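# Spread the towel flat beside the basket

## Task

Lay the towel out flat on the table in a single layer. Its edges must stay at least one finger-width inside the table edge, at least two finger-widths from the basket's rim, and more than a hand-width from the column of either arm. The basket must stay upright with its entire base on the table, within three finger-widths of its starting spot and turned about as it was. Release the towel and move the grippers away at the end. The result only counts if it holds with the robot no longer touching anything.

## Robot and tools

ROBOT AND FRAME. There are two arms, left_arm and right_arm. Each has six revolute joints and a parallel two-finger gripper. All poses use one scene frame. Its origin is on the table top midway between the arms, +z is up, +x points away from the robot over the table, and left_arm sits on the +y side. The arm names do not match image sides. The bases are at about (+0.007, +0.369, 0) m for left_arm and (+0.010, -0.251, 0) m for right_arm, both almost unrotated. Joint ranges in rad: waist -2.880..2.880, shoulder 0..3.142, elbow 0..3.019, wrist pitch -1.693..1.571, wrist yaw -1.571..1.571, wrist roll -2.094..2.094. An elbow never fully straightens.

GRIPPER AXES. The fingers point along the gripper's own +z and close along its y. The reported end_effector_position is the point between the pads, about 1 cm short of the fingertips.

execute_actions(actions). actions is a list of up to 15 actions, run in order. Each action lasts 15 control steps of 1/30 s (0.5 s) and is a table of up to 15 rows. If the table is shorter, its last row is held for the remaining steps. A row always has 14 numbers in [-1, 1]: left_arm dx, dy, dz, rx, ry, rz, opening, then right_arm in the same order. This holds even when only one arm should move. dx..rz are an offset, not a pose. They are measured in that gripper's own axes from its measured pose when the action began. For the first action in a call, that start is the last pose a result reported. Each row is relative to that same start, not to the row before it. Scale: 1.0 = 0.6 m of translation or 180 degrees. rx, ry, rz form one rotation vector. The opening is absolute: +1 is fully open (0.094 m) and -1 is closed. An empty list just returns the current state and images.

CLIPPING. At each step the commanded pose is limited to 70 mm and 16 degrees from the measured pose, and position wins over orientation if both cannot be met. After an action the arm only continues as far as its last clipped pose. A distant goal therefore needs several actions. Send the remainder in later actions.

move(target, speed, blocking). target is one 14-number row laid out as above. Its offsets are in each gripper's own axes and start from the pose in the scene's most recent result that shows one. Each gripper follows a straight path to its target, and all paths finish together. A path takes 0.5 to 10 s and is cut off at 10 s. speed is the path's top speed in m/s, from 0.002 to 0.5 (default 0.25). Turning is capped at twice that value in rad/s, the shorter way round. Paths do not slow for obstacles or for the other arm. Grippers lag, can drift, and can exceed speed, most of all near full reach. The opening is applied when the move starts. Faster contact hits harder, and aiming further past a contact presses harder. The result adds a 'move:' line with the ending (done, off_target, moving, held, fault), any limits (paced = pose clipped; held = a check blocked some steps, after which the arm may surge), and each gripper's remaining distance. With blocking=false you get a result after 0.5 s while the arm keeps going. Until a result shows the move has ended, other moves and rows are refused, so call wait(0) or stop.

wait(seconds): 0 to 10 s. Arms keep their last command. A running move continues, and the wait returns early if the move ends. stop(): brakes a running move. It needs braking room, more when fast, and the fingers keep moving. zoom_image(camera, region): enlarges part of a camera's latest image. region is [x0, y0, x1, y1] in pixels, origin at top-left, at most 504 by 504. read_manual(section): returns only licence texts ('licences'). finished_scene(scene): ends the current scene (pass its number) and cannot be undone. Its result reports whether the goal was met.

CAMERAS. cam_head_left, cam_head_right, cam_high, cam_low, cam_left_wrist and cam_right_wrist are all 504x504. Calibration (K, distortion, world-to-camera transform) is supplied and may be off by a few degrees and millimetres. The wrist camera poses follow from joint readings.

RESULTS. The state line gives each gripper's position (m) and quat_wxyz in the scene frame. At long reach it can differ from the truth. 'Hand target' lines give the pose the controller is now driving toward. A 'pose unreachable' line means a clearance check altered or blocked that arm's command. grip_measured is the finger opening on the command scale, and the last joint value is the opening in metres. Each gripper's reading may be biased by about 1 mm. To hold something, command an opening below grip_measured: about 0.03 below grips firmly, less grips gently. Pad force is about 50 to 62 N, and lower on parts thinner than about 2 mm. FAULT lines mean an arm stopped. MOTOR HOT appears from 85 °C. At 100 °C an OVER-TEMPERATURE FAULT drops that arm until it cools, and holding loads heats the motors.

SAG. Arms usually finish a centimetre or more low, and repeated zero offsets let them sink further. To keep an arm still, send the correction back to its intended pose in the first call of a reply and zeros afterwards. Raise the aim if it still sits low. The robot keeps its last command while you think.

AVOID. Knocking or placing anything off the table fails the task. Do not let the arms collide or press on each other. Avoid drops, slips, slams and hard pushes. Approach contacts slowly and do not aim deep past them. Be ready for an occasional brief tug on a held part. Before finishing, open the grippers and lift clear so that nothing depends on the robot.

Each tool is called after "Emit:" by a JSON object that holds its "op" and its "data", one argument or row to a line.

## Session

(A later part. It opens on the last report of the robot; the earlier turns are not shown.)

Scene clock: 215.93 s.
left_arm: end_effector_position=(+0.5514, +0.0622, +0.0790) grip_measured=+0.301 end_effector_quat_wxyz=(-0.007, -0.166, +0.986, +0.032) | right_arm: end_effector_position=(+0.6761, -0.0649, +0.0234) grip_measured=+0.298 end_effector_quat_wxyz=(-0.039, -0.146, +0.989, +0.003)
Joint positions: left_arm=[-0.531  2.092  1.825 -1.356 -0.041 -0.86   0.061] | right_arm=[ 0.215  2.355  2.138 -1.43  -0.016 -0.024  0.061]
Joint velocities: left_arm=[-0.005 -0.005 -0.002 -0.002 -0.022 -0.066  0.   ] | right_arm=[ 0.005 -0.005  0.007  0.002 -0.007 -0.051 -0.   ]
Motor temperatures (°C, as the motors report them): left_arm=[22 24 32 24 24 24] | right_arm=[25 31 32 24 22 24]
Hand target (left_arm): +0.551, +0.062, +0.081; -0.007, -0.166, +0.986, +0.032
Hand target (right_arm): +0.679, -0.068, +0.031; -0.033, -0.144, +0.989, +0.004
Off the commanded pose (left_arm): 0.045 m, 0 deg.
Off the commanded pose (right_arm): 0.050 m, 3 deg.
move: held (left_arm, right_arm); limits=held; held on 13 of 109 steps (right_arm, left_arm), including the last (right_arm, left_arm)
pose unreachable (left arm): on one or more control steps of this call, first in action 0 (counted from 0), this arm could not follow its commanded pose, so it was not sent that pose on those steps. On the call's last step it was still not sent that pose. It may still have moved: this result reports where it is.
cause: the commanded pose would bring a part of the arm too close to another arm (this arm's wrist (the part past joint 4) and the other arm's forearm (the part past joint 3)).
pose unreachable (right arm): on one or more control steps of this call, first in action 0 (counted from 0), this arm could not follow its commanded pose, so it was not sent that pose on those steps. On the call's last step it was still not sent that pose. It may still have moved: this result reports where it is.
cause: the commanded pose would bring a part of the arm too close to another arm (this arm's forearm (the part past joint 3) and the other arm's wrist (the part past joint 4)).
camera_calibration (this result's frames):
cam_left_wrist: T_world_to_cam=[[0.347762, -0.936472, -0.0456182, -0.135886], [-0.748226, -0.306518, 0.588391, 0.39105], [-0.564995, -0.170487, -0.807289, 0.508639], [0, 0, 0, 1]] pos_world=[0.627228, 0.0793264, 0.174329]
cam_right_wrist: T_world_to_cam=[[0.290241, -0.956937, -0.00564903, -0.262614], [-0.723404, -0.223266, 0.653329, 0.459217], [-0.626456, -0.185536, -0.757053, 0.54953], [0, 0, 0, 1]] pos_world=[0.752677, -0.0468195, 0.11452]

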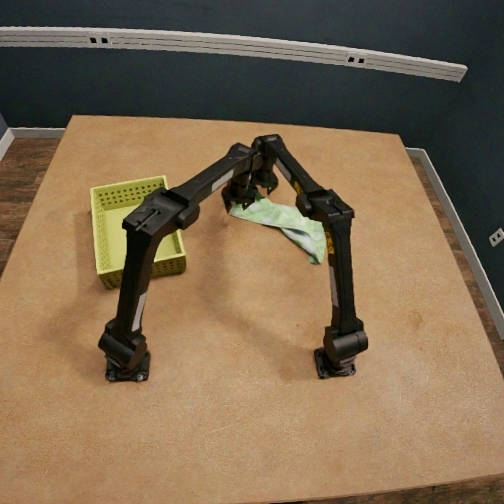

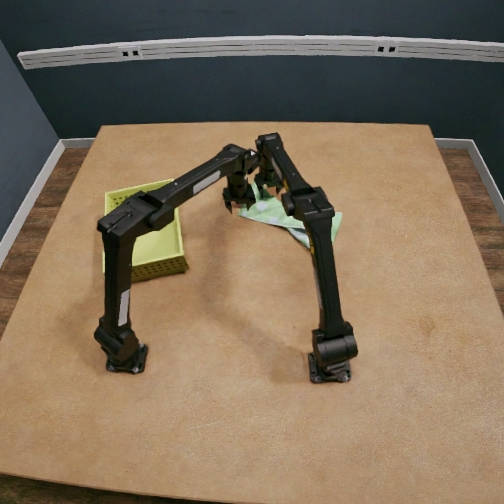

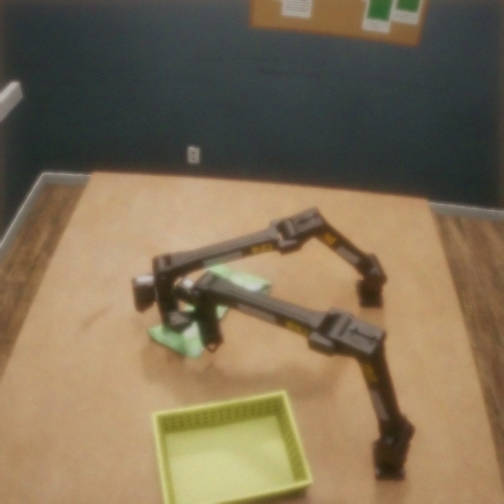

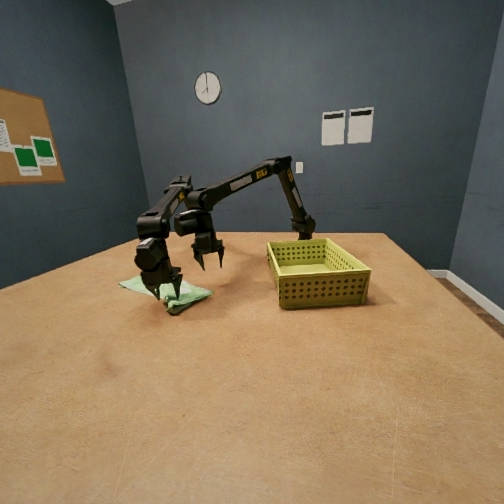

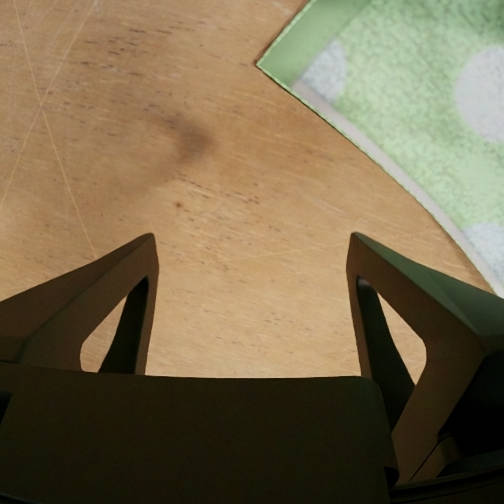

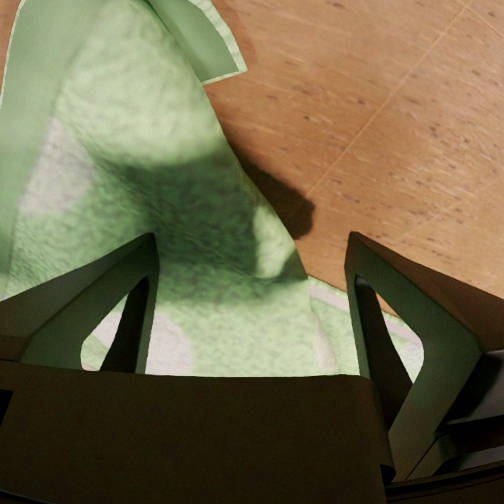

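Emit:
{"op": "move", "data": {
  "target": [0,0,0,0,0,0,0.3,0.2,-0.3,-0.2,0,0,0,0.3],
  "speed": 0.15
}}

Emit:
{"op": "move", "data": {
  "target": [-0.1,-0.045,0.03,0,0,0,0.3,0,0,0,0,0,0,0.3],
  "speed": 0.1
}}

Emit:
{"op": "execute_actions", "data": {
  "actions": [
    [[0,0,0.09,0,0,0,0.3,0,0,0,0,0,0,0.3]],
    [[0,0,0.04,0,0,0,0.3,0,0,0,0,0,0,0.3]],
    [[0,0,0.02,0,0,0,0.3,0,0,0,0,0,0,0.3]]
  ]
}}

Scene clock: 234.70 s.
left_arm: end_effector_position=(+0.5514, +0.0622, +0.0790) grip_measured=+0.301 end_effector_quat_wxyz=(-0.007, -0.166, +0.986, +0.032) | right_arm: end_effector_position=(+0.6216, -0.2732, +0.1332) grip_measured=+0.298 end_effector_quat_wxyz=(-0.042, -0.138, +0.989, +0.011)
Joint positions: left_arm=[-0.531  2.092  1.825 -1.356 -0.041 -0.86   0.061] | right_arm=[-0.091  2.047  1.895 -1.506 -0.006 -0.314  0.061]
Joint velocities: left_arm=[-0.005  0.005  0.002  0.007 -0.051 -0.022  0.   ] | right_arm=[-0.024 -0.005  0.007  0.002 -0.007 -0.066 -0.001]
Motor temperatures (°C, as the motors report them): left_arm=[22 26 32 24 24 24] | right_arm=[25 33 31 24 22 24]
Hand target (left_arm): +0.551, +0.062, +0.079; -0.007, -0.166, +0.986, +0.032
Hand target (right_arm): +0.619, -0.271, +0.144; -0.040, -0.146, +0.988, +0.008
Off the commanded pose (left_arm): 0.000 m, 0 deg.
Off the commanded pose (right_arm): 0.016 m, 1 deg.
move: off_target (right_arm)
camera_calibration (this result's frames):
cam_left_wrist: T_world_to_cam=[[0.347762, -0.936472, -0.0456182, -0.135886], [-0.748226, -0.306518, 0.588391, 0.39105], [-0.564995, -0.170487, -0.807289, 0.508639], [0, 0, 0, 1]] pos_world=[0.627228, 0.0793264, 0.174329]
cam_right_wrist: T_world_to_cam=[[0.274185, -0.961449, -0.0209209, -0.434678], [-0.720726, -0.219841, 0.657437, 0.300209], [-0.636692, -0.165181, -0.753219, 0.571269], [0, 0, 0, 1]] pos_world=[0.699272, -0.25756, 0.223828]

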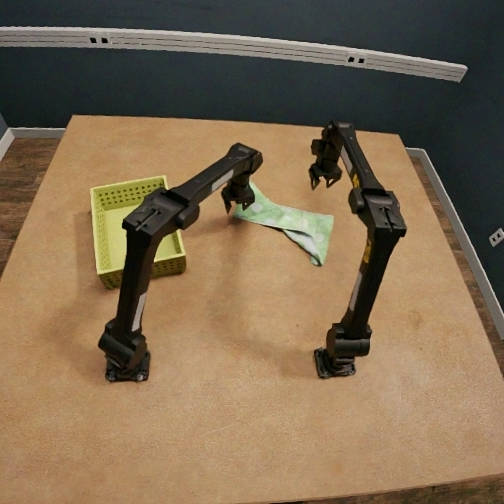

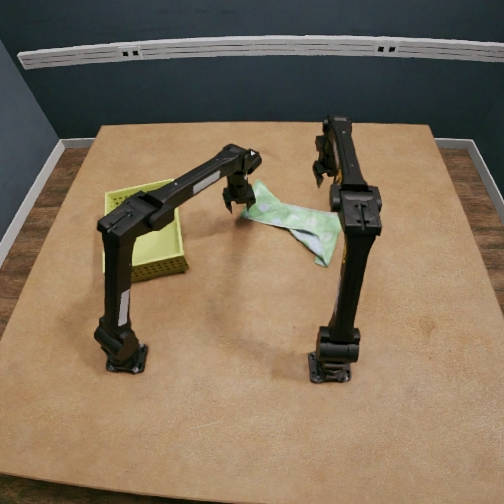

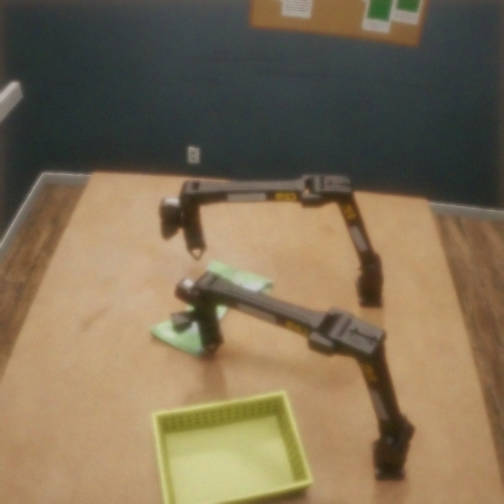

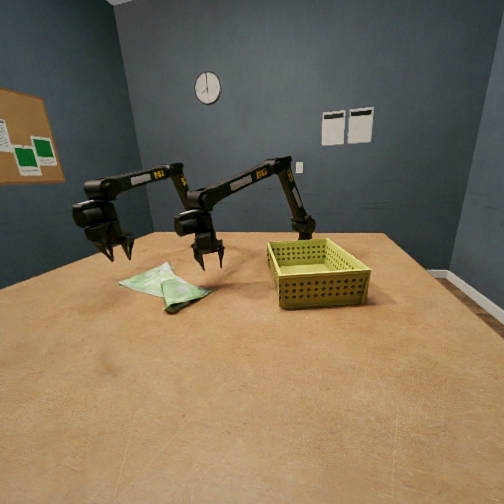

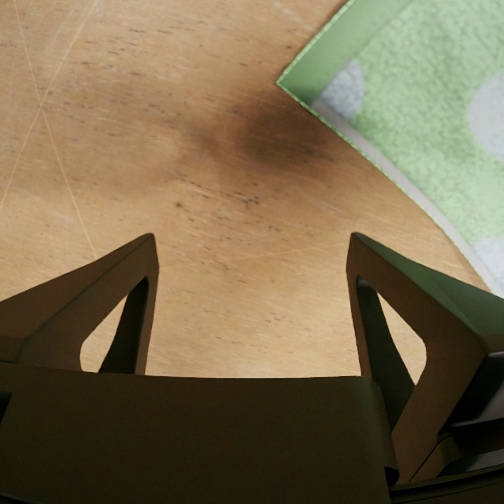

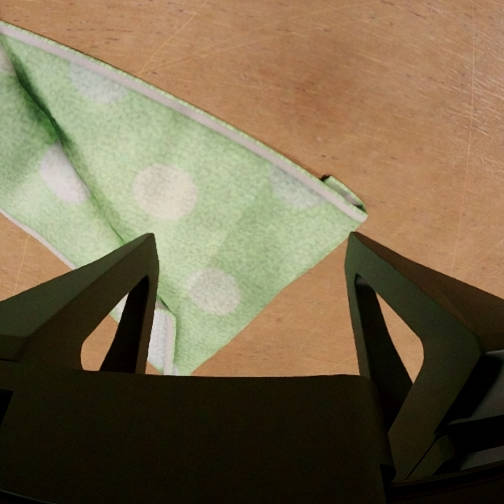

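Scene clock: 235.77 s.
left_arm: end_effector_position=(+0.6035, +0.0572, +0.0584) grip_measured=+0.301 end_effector_quat_wxyz=(-0.010, -0.170, +0.985, +0.034) | right_arm: end_effector_position=(+0.6216, -0.2732, +0.1332) grip_measured=+0.298 end_effector_quat_wxyz=(-0.042, -0.138, +0.989, +0.011)
Joint positions: left_arm=[-0.499  2.253  2.047 -1.423 -0.041 -0.835  0.061] | right_arm=[-0.091  2.047  1.895 -1.506 -0.006 -0.314  0.061]
Joint velocities: left_arm=[-0.015  0.005  0.007 -0.012  0.037  0.051  0.001] | right_arm=[ 0.015  0.005 -0.007 -0.002  0.125 -0.022 -0.001]
Motor temperatures (°C, as the motors report them): left_arm=[22 26 32 24 24 24] | right_arm=[25 33 31 24 22 24]
Hand target (left_arm): +0.616, +0.058, +0.059; -0.007, -0.166, +0.986, +0.032
Hand target (right_arm): +0.622, -0.273, +0.133; -0.042, -0.138, +0.989, +0.011
Off the commanded pose (left_arm): 0.013 m, 1 deg.
Off the commanded pose (right_arm): 0.000 m, 0 deg.
move: off_target (left_arm)
camera_calibration (this result's frames):
cam_left_wrist: T_world_to_cam=[[0.354994, -0.933537, -0.049869, -0.163844], [-0.74187, -0.313766, 0.592604, 0.436947], [-0.568865, -0.173375, -0.803949, 0.522905], [0, 0, 0, 1]] pos_world=[0.679784, 0.0748032, 0.153282]
cam_right_wrist: T_world_to_cam=[[0.274185, -0.961449, -0.0209209, -0.434678], [-0.720726, -0.219841, 0.657437, 0.300209], [-0.636692, -0.165181, -0.753219, 0.571269], [0, 0, 0, 1]] pos_world=[0.699272, -0.25756, 0.223828]

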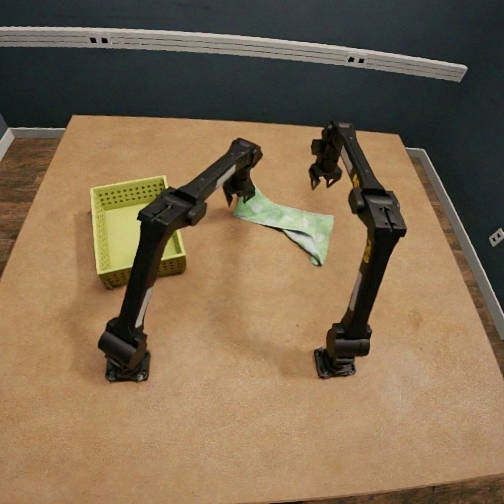

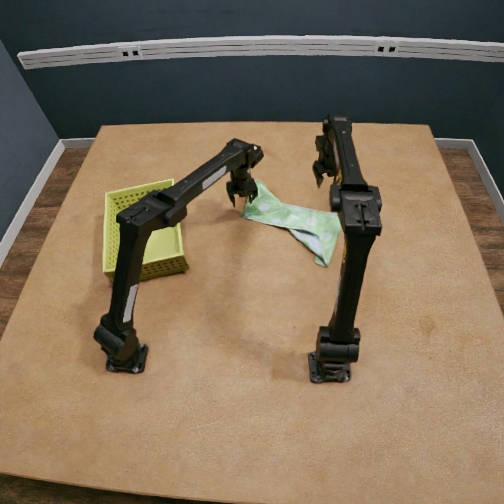

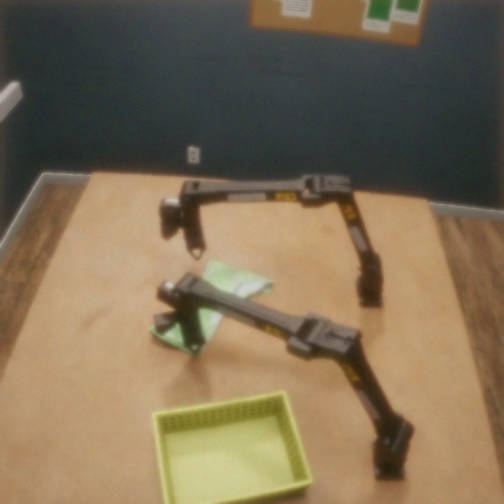

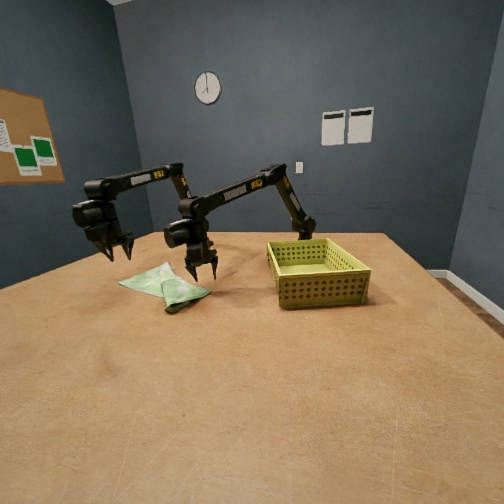

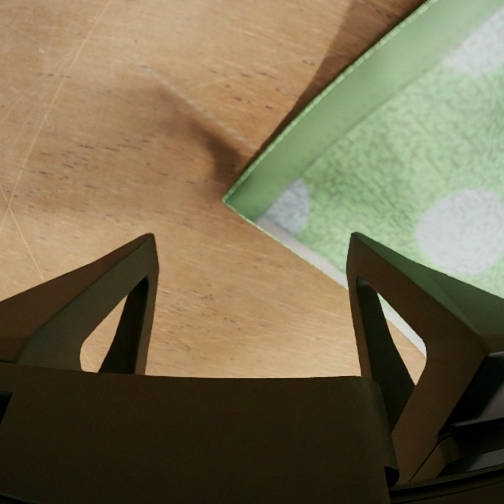

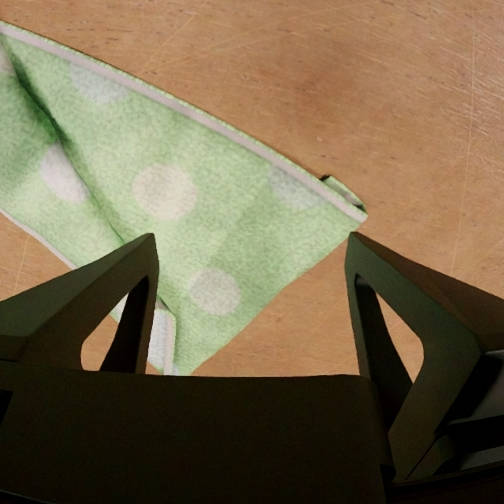

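Scene clock: 237.27 s.
left_arm: end_effector_position=(+0.6025, +0.0578, +0.0111) grip_measured=+0.301 end_effector_quat_wxyz=(+0.002, -0.170, +0.985, +0.024) | right_arm: end_effector_position=(+0.6216, -0.2732, +0.1332) grip_measured=+0.298 end_effector_quat_wxyz=(-0.042, -0.138, +0.989, +0.011)
Joint positions: left_arm=[-0.499  2.264  1.941 -1.273 -0.041 -0.835  0.061] | right_arm=[-0.091  2.047  1.895 -1.506 -0.006 -0.314  0.061]
Joint velocities: left_arm=[ 0.005  0.005 -0.002  0.007  0.037  0.037 -0.   ] | right_arm=[-0.005 -0.024 -0.012  0.007  0.022  0.022 -0.   ]
Motor temperatures (°C, as the motors report them): left_arm=[22 26 32 24 24 24] | right_arm=[25 33 31 24 22 24]
Hand target (left_arm): +0.600, +0.059, -0.001; -0.001, -0.170, +0.985, +0.027
Hand target (right_arm): +0.622, -0.273, +0.133; -0.042, -0.138, +0.989, +0.011
Off the commanded pose (left_arm): 0.012 m, 1 deg.
Off the commanded pose (right_arm): 0.000 m, 0 deg.
camera_calibration (this result's frames):
cam_left_wrist: T_world_to_cam=[[0.356053, -0.934105, -0.0259744, -0.166257], [-0.75818, -0.305021, 0.576303, 0.473974], [-0.54625, -0.185501, -0.816823, 0.471581], [0, 0, 0, 1]] pos_world=[0.676155, 0.0767492, 0.107727]
cam_right_wrist: T_world_to_cam=[[0.274185, -0.961449, -0.0209209, -0.434678], [-0.720726, -0.219841, 0.657437, 0.300209], [-0.636692, -0.165181, -0.753219, 0.571269], [0, 0, 0, 1]] pos_world=[0.699272, -0.25756, 0.223828]

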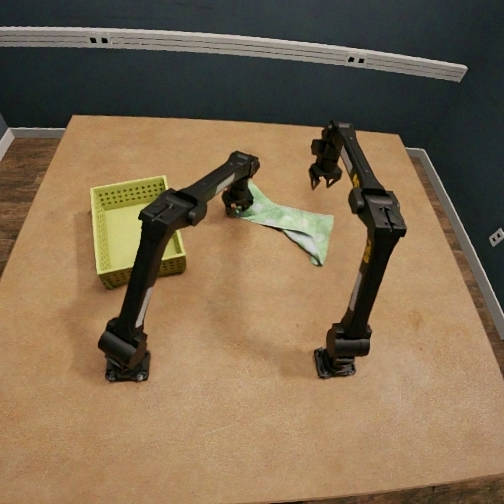

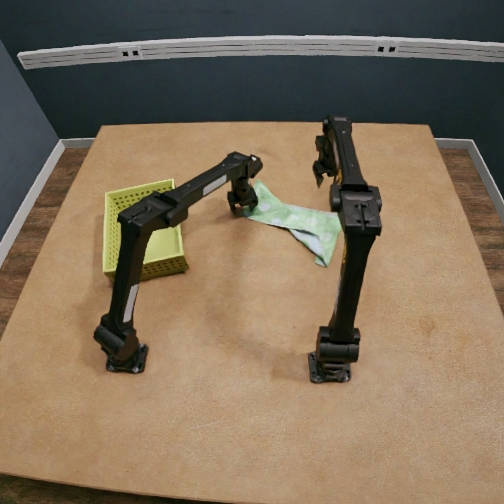

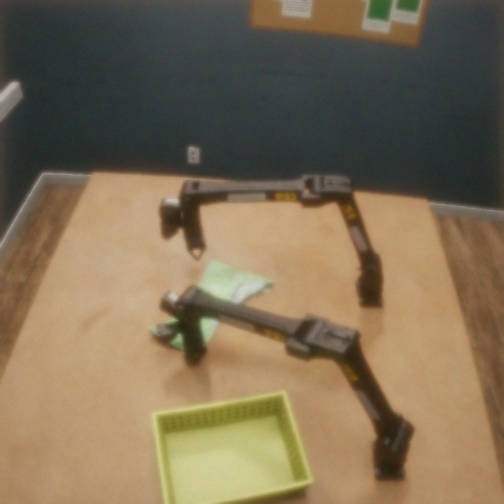

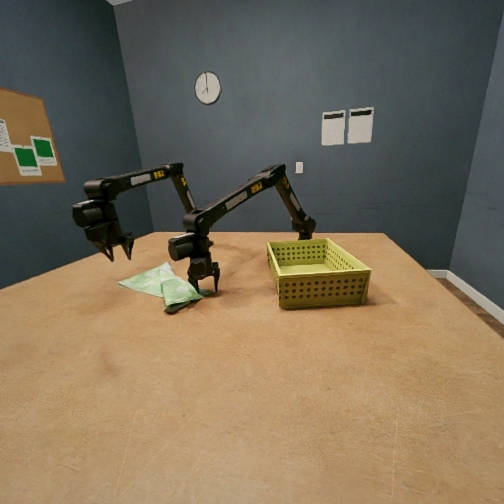

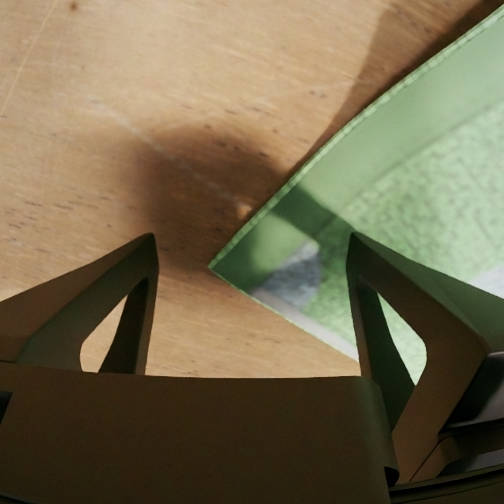

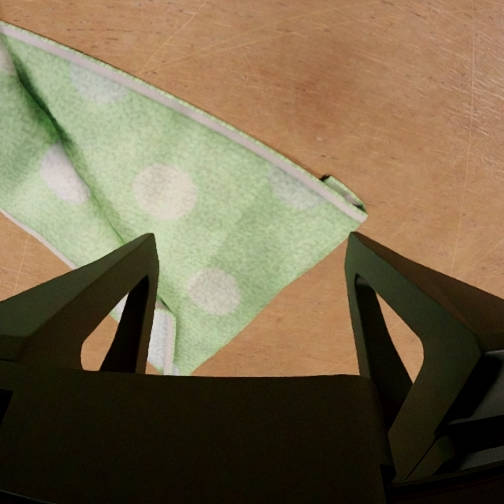

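Emit:
{"op": "execute_actions", "data": {
  "actions": [
    [[0,0,0.01,0,0,0,-1,0,0,0,0,0,0,0.3]],
    [[0,0,0.01,0,0,0,-1,0,0,0,0,0,0,0.3]]
  ]
}}

Emit:
{"op": "move", "data": {
  "target": [0.2,0.12,-0.08,0,0,0,-1,0,0,0,0,0,0,0.3],
  "speed": 0.08
}}

Scene clock: 242.13 s.
left_arm: end_effector_position=(+0.6025, +0.0578, +0.0111) grip_measured=-0.981 end_effector_quat_wxyz=(+0.002, -0.170, +0.985, +0.024) | right_arm: end_effector_position=(+0.6216, -0.2732, +0.1332) grip_measured=+0.298 end_effector_quat_wxyz=(-0.042, -0.138, +0.989, +0.011)
Joint positions: left_arm=[-0.499  2.264  1.941 -1.273 -0.041 -0.835  0.001] | right_arm=[-0.091  2.047  1.895 -1.506 -0.006 -0.314  0.061]
Joint velocities: left_arm=[ 0.005  0.005 -0.017 -0.027  0.007  0.022 -0.   ] | right_arm=[-0.005 -0.005  0.012 -0.012 -0.007 -0.051  0.001]
Motor temperatures (°C, as the motors report them): left_arm=[22 27 32 24 24 24] | right_arm=[25 33 31 24 22 24]
Hand target (left_arm): +0.602, +0.058, +0.005; +0.002, -0.170, +0.985, +0.024
Hand target (right_arm): +0.622, -0.273, +0.133; -0.042, -0.138, +0.989, +0.011
Off the commanded pose (left_arm): 0.006 m, 0 deg.
Off the commanded pose (right_arm): 0.000 m, 0 deg.
camera_calibration (this result's frames):
cam_left_wrist: T_world_to_cam=[[0.356053, -0.934105, -0.0259744, -0.166257], [-0.75818, -0.305021, 0.576303, 0.473974], [-0.54625, -0.185501, -0.816823, 0.471581], [0, 0, 0, 1]] pos_world=[0.676155, 0.0767492, 0.107727]
cam_right_wrist: T_world_to_cam=[[0.274185, -0.961449, -0.0209209, -0.434678], [-0.720726, -0.219841, 0.657437, 0.300209], [-0.636692, -0.165181, -0.753219, 0.571269], [0, 0, 0, 1]] pos_world=[0.699272, -0.25756, 0.223828]

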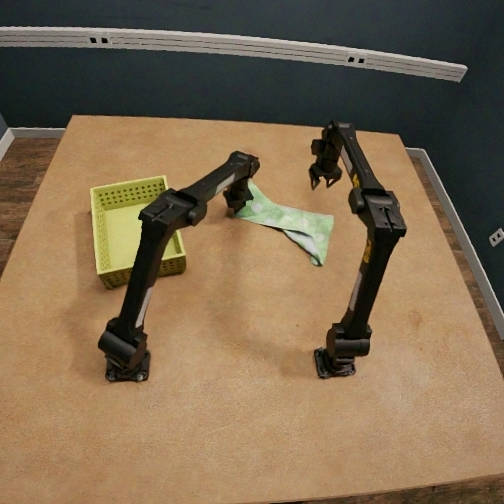

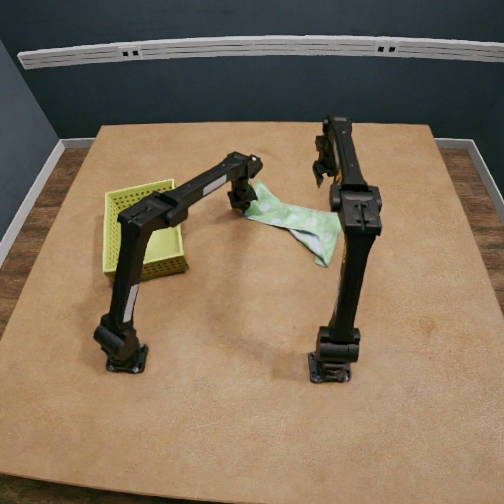

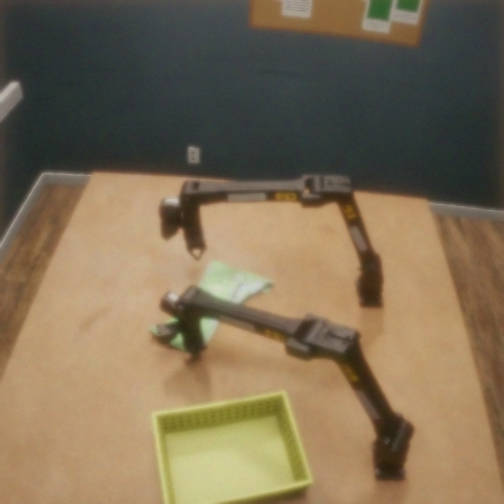

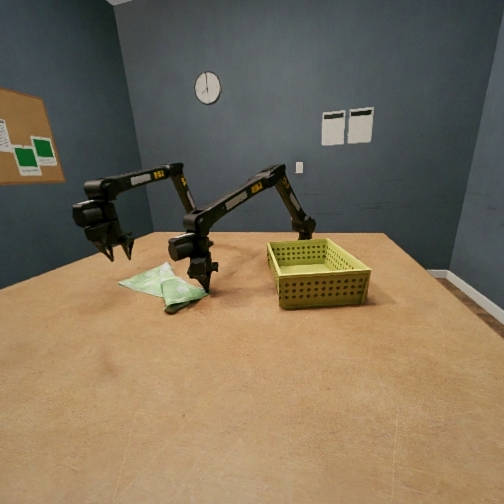

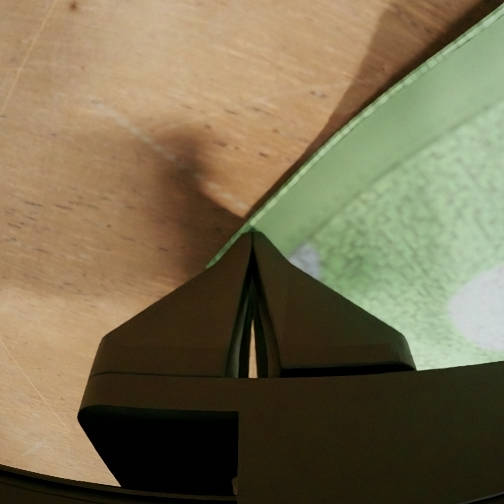

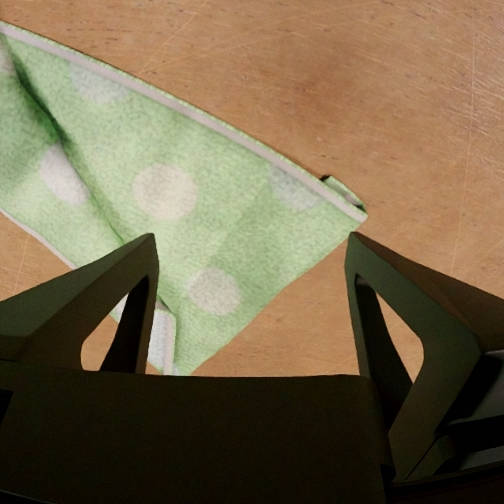

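Scene clock: 244.37 s.
left_arm: end_effector_position=(+0.4696, +0.0883, +0.0645) grip_measured=-0.981 end_effector_quat_wxyz=(+0.000, -0.168, +0.985, +0.027) | right_arm: end_effector_position=(+0.6216, -0.2732, +0.1332) grip_measured=+0.298 end_effector_quat_wxyz=(-0.042, -0.138, +0.989, +0.011)
Joint positions: left_arm=[-0.565  1.883  1.451 -1.174 -0.041 -0.897  0.001] | right_arm=[-0.091  2.047  1.895 -1.506 -0.006 -0.314  0.061]
Joint velocities: left_arm=[-0.005 -0.015 -0.002  0.012  0.051  0.022  0.001] | right_arm=[-0.015 -0.015 -0.002  0.002  0.037  0.037  0.   ]
Motor temperatures (°C, as the motors report them): left_arm=[22 27 32 24 24 24] | right_arm=[25 33 31 24 22 24]
Hand target (left_arm): +0.465, +0.083, +0.062; +0.002, -0.170, +0.985, +0.024
Hand target (right_arm): +0.622, -0.273, +0.133; -0.042, -0.138, +0.989, +0.011
Off the commanded pose (left_arm): 0.008 m, 0 deg.
Off the commanded pose (right_arm): 0.000 m, 0 deg.
move: done
camera_calibration (this result's frames):
cam_left_wrist: T_world_to_cam=[[0.351569, -0.935614, -0.0320158, -0.0864013], [-0.757033, -0.304251, 0.578215, 0.351004], [-0.550727, -0.179045, -0.815256, 0.44972], [0, 0, 0, 1]] pos_world=[0.543771, 0.106475, 0.160915]
cam_right_wrist: T_world_to_cam=[[0.274185, -0.961449, -0.0209209, -0.434678], [-0.720726, -0.219841, 0.657437, 0.300209], [-0.636692, -0.165181, -0.753219, 0.571269], [0, 0, 0, 1]] pos_world=[0.699272, -0.25756, 0.223828]

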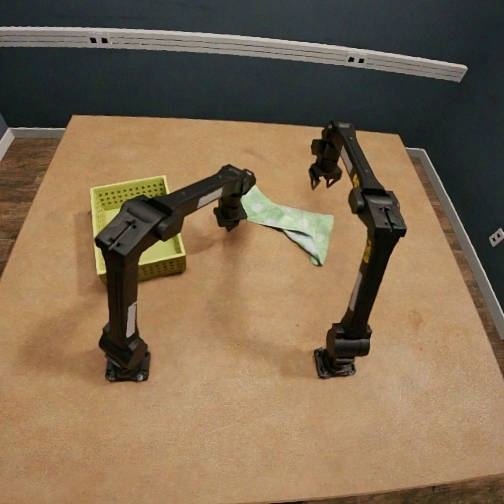

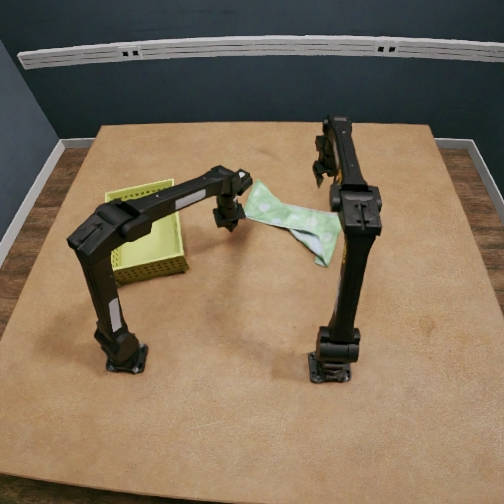

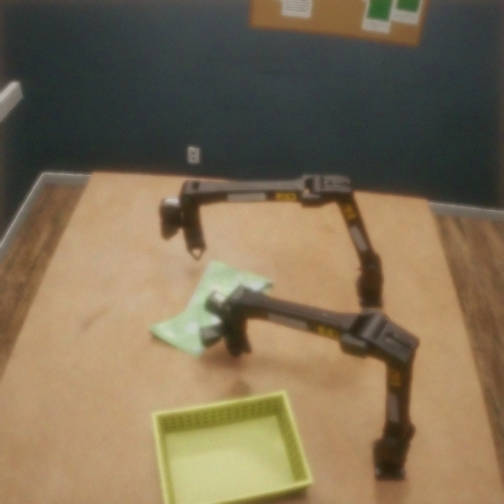

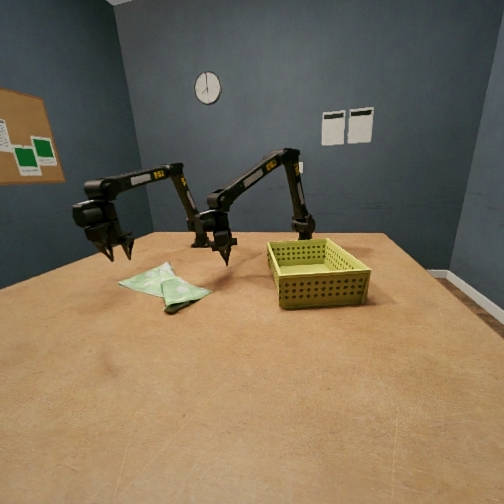

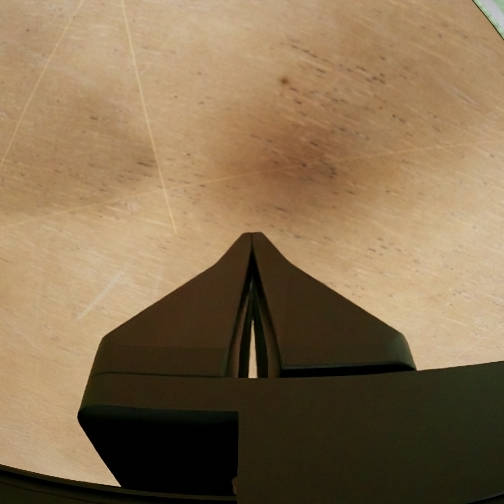

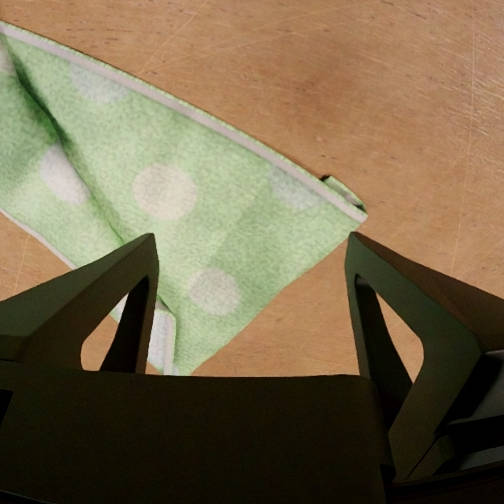

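Emit:
{"op": "move", "data": {
  "target": [0.2,0.3,-0.2,0,0,0,0.3,-0.16,0.39,0.1,0,0,0,0.3],
  "speed": 0.15
}}

Scene clock: 254.93 s.
left_arm: end_effector_position=(+0.3016, +0.2026, +0.1990) grip_measured=+0.299 end_effector_quat_wxyz=(+0.012, -0.170, +0.985, +0.016) | right_arm: end_effector_position=(+0.6348, -0.0253, +0.0629) grip_measured=+0.298 end_effector_quat_wxyz=(-0.054, -0.146, +0.988, -0.000)
Joint positions: left_arm=[-0.542  1.238  1.065 -1.399 -0.041 -0.876  0.061] | right_arm=[ 0.288  2.262  2.073 -1.489 -0.021  0.049  0.061]
Joint velocities: left_arm=[ 0.005  0.005 -0.002 -0.012  0.007 -0.022  0.   ] | right_arm=[-0.005 -0.005  0.027  0.002 -0.022  0.037  0.001]
Motor temperatures (°C, as the motors report them): left_arm=[22 27 31 24 24 24] | right_arm=[25 33 31 24 22 24]
Hand target (left_arm): +0.298, +0.210, +0.193; +0.000, -0.168, +0.985, +0.027
Hand target (right_arm): +0.647, -0.024, +0.075; -0.040, -0.138, +0.990, +0.005
Off the commanded pose (left_arm): 0.012 m, 2 deg.
Off the commanded pose (right_arm): 0.015 m, 2 deg.
move: off_target (left_arm, right_arm)
camera_calibration (this result's frames):
cam_left_wrist: T_world_to_cam=[[0.354252, -0.935129, -0.00630149, 0.0778925], [-0.771974, -0.296234, 0.562407, 0.186804], [-0.52779, -0.194369, -0.826836, 0.485809], [0, 0, 0, 1]] pos_world=[0.37302, 0.222604, 0.297116]
cam_right_wrist: T_world_to_cam=[[0.289962, -0.957032, -0.00356922, -0.212423], [-0.703336, -0.215623, 0.677366, 0.398324], [-0.64903, -0.1939, -0.735637, 0.573701], [0, 0, 0, 1]] pos_world=[0.7141, -0.00616672, 0.151467]

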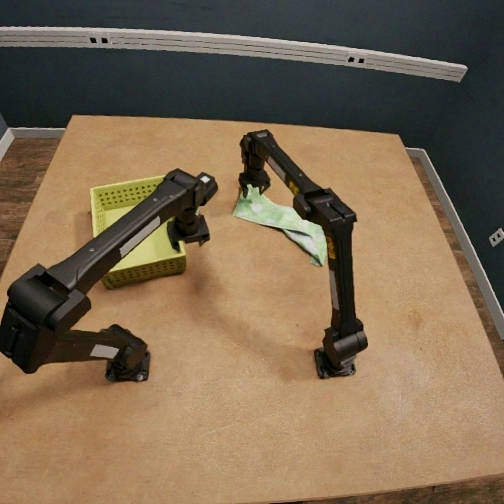

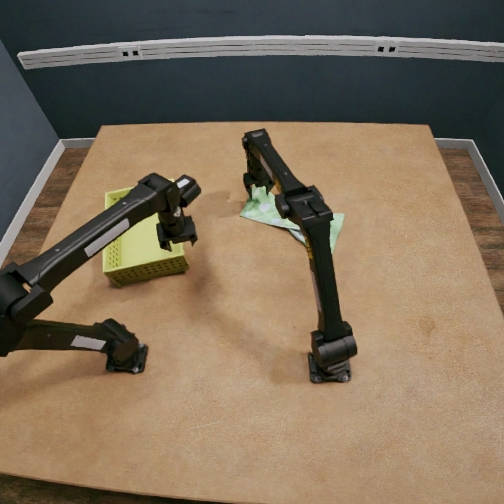

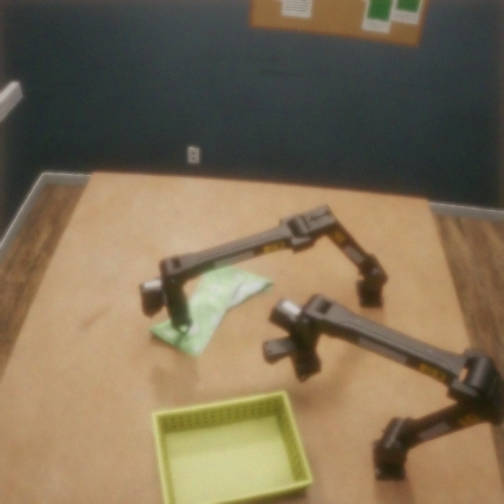

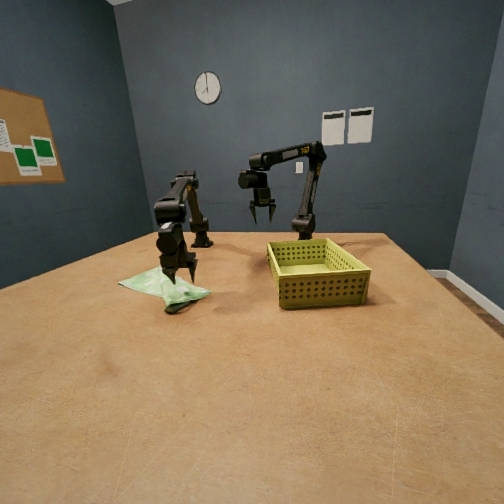

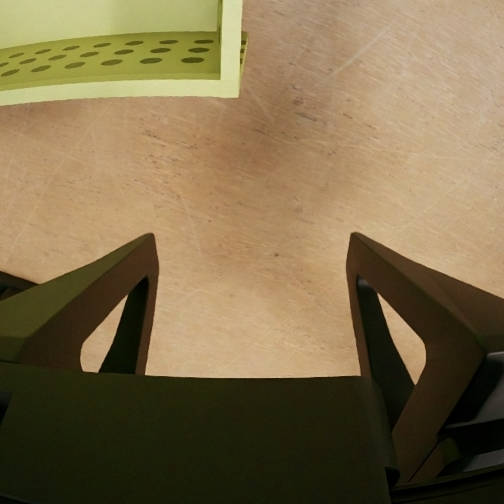

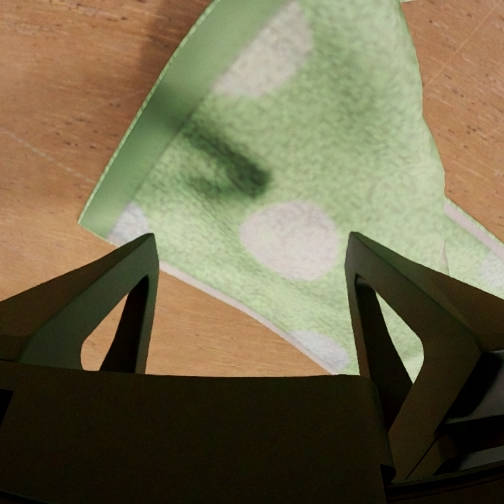

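Emit:
{"op": "execute_actions", "data": {
  "actions": [
    [[0,0,0,0,0,0,0.3,-0.1,0.03,0.04,0,0,0,0.3]],
    [[0,0,0,0,0,0,0.3,-0.02,0,0.06,0,0,0,0.3]],
    [[0,0,0,0,0,0,0.3,0,0,0.02,0,0,0,0.3]]
  ]
}}

Scene clock: 267.53 s.
left_arm: end_effector_position=(+0.3016, +0.2026, +0.1990) grip_measured=+0.299 end_effector_quat_wxyz=(+0.012, -0.169, +0.985, +0.016) | right_arm: end_effector_position=(+0.6842, +0.0067, +0.0155) grip_measured=+0.298 end_effector_quat_wxyz=(-0.051, -0.149, +0.987, -0.003)
Joint positions: left_arm=[-0.542  1.238  1.065 -1.399 -0.041 -0.875  0.061] | right_arm=[ 0.308  2.506  2.399 -1.565 -0.016  0.061  0.061]
Joint velocities: left_arm=[-0.005  0.005 -0.012 -0.017  0.066 -0.051  0.   ] | right_arm=[ 0.005 -0.005 -0.007 -0.002 -0.037 -0.11  -0.   ]
Motor temperatures (°C, as the motors report them): left_arm=[22 25 31 24 24 24] | right_arm=[25 33 33 24 22 24]
Hand target (left_arm): +0.302, +0.203, +0.199; +0.012, -0.169, +0.985, +0.016
Hand target (right_arm): +0.683, +0.007, +0.003; -0.054, -0.149, +0.987, -0.003
Off the commanded pose (left_arm): 0.000 m, 0 deg.
Off the commanded pose (right_arm): 0.013 m, 0 deg.
camera_calibration (this result's frames):
cam_left_wrist: T_world_to_cam=[[0.353539, -0.935398, -0.00632488, 0.0781669], [-0.772184, -0.295654, 0.562424, 0.186747], [-0.527961, -0.193955, -0.826825, 0.485775], [0, 0, 0, 1]] pos_world=[0.373038, 0.222548, 0.297114]
cam_right_wrist: T_world_to_cam=[[0.297777, -0.954633, 0.00191889, -0.201756], [-0.706639, -0.219069, 0.672807, 0.474401], [-0.641864, -0.201703, -0.739815, 0.572236], [0, 0, 0, 1]] pos_world=[0.762607, 0.026745, 0.104556]

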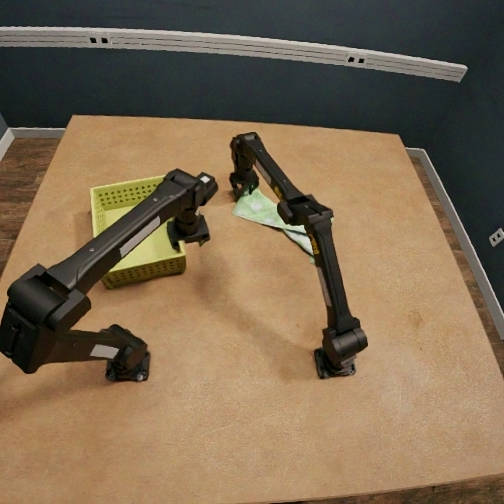

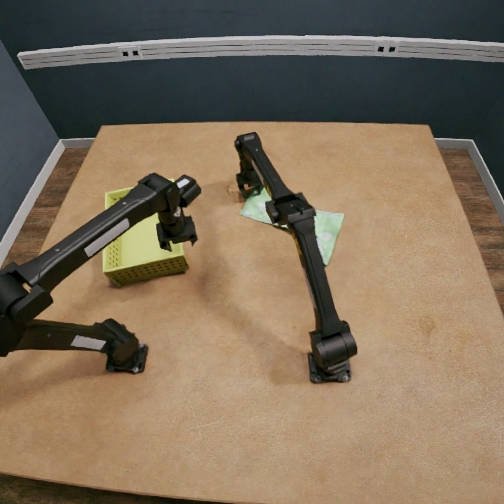

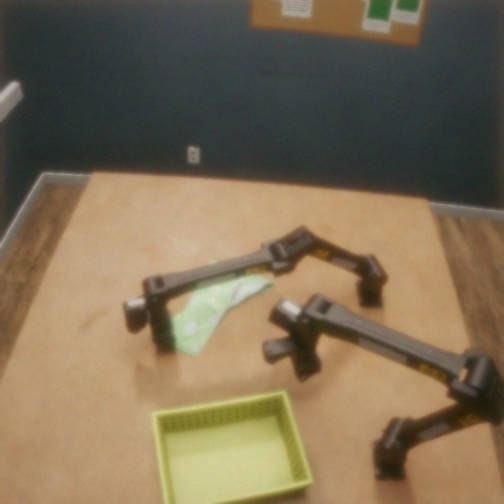

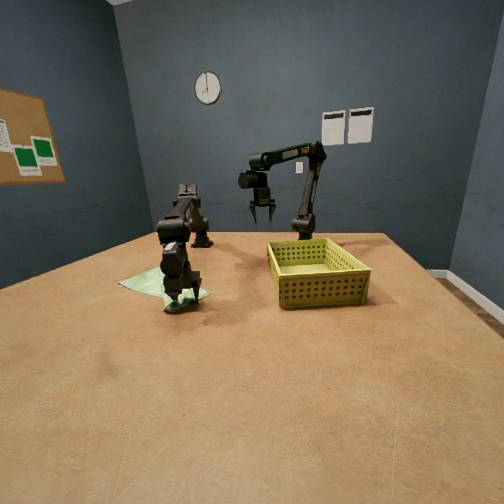

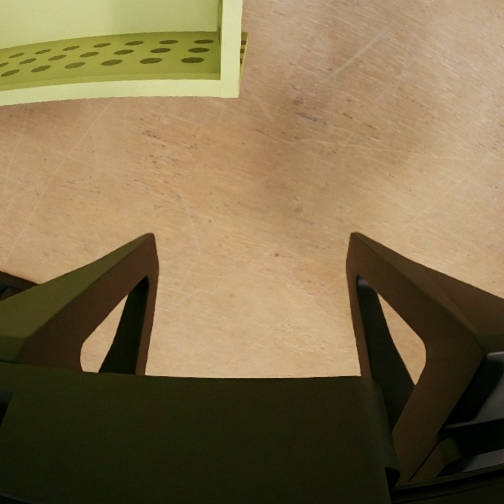

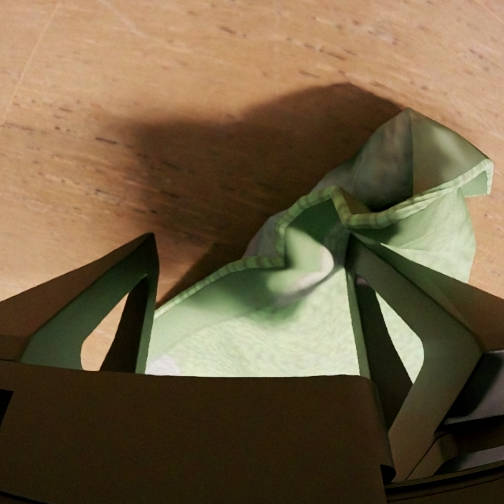

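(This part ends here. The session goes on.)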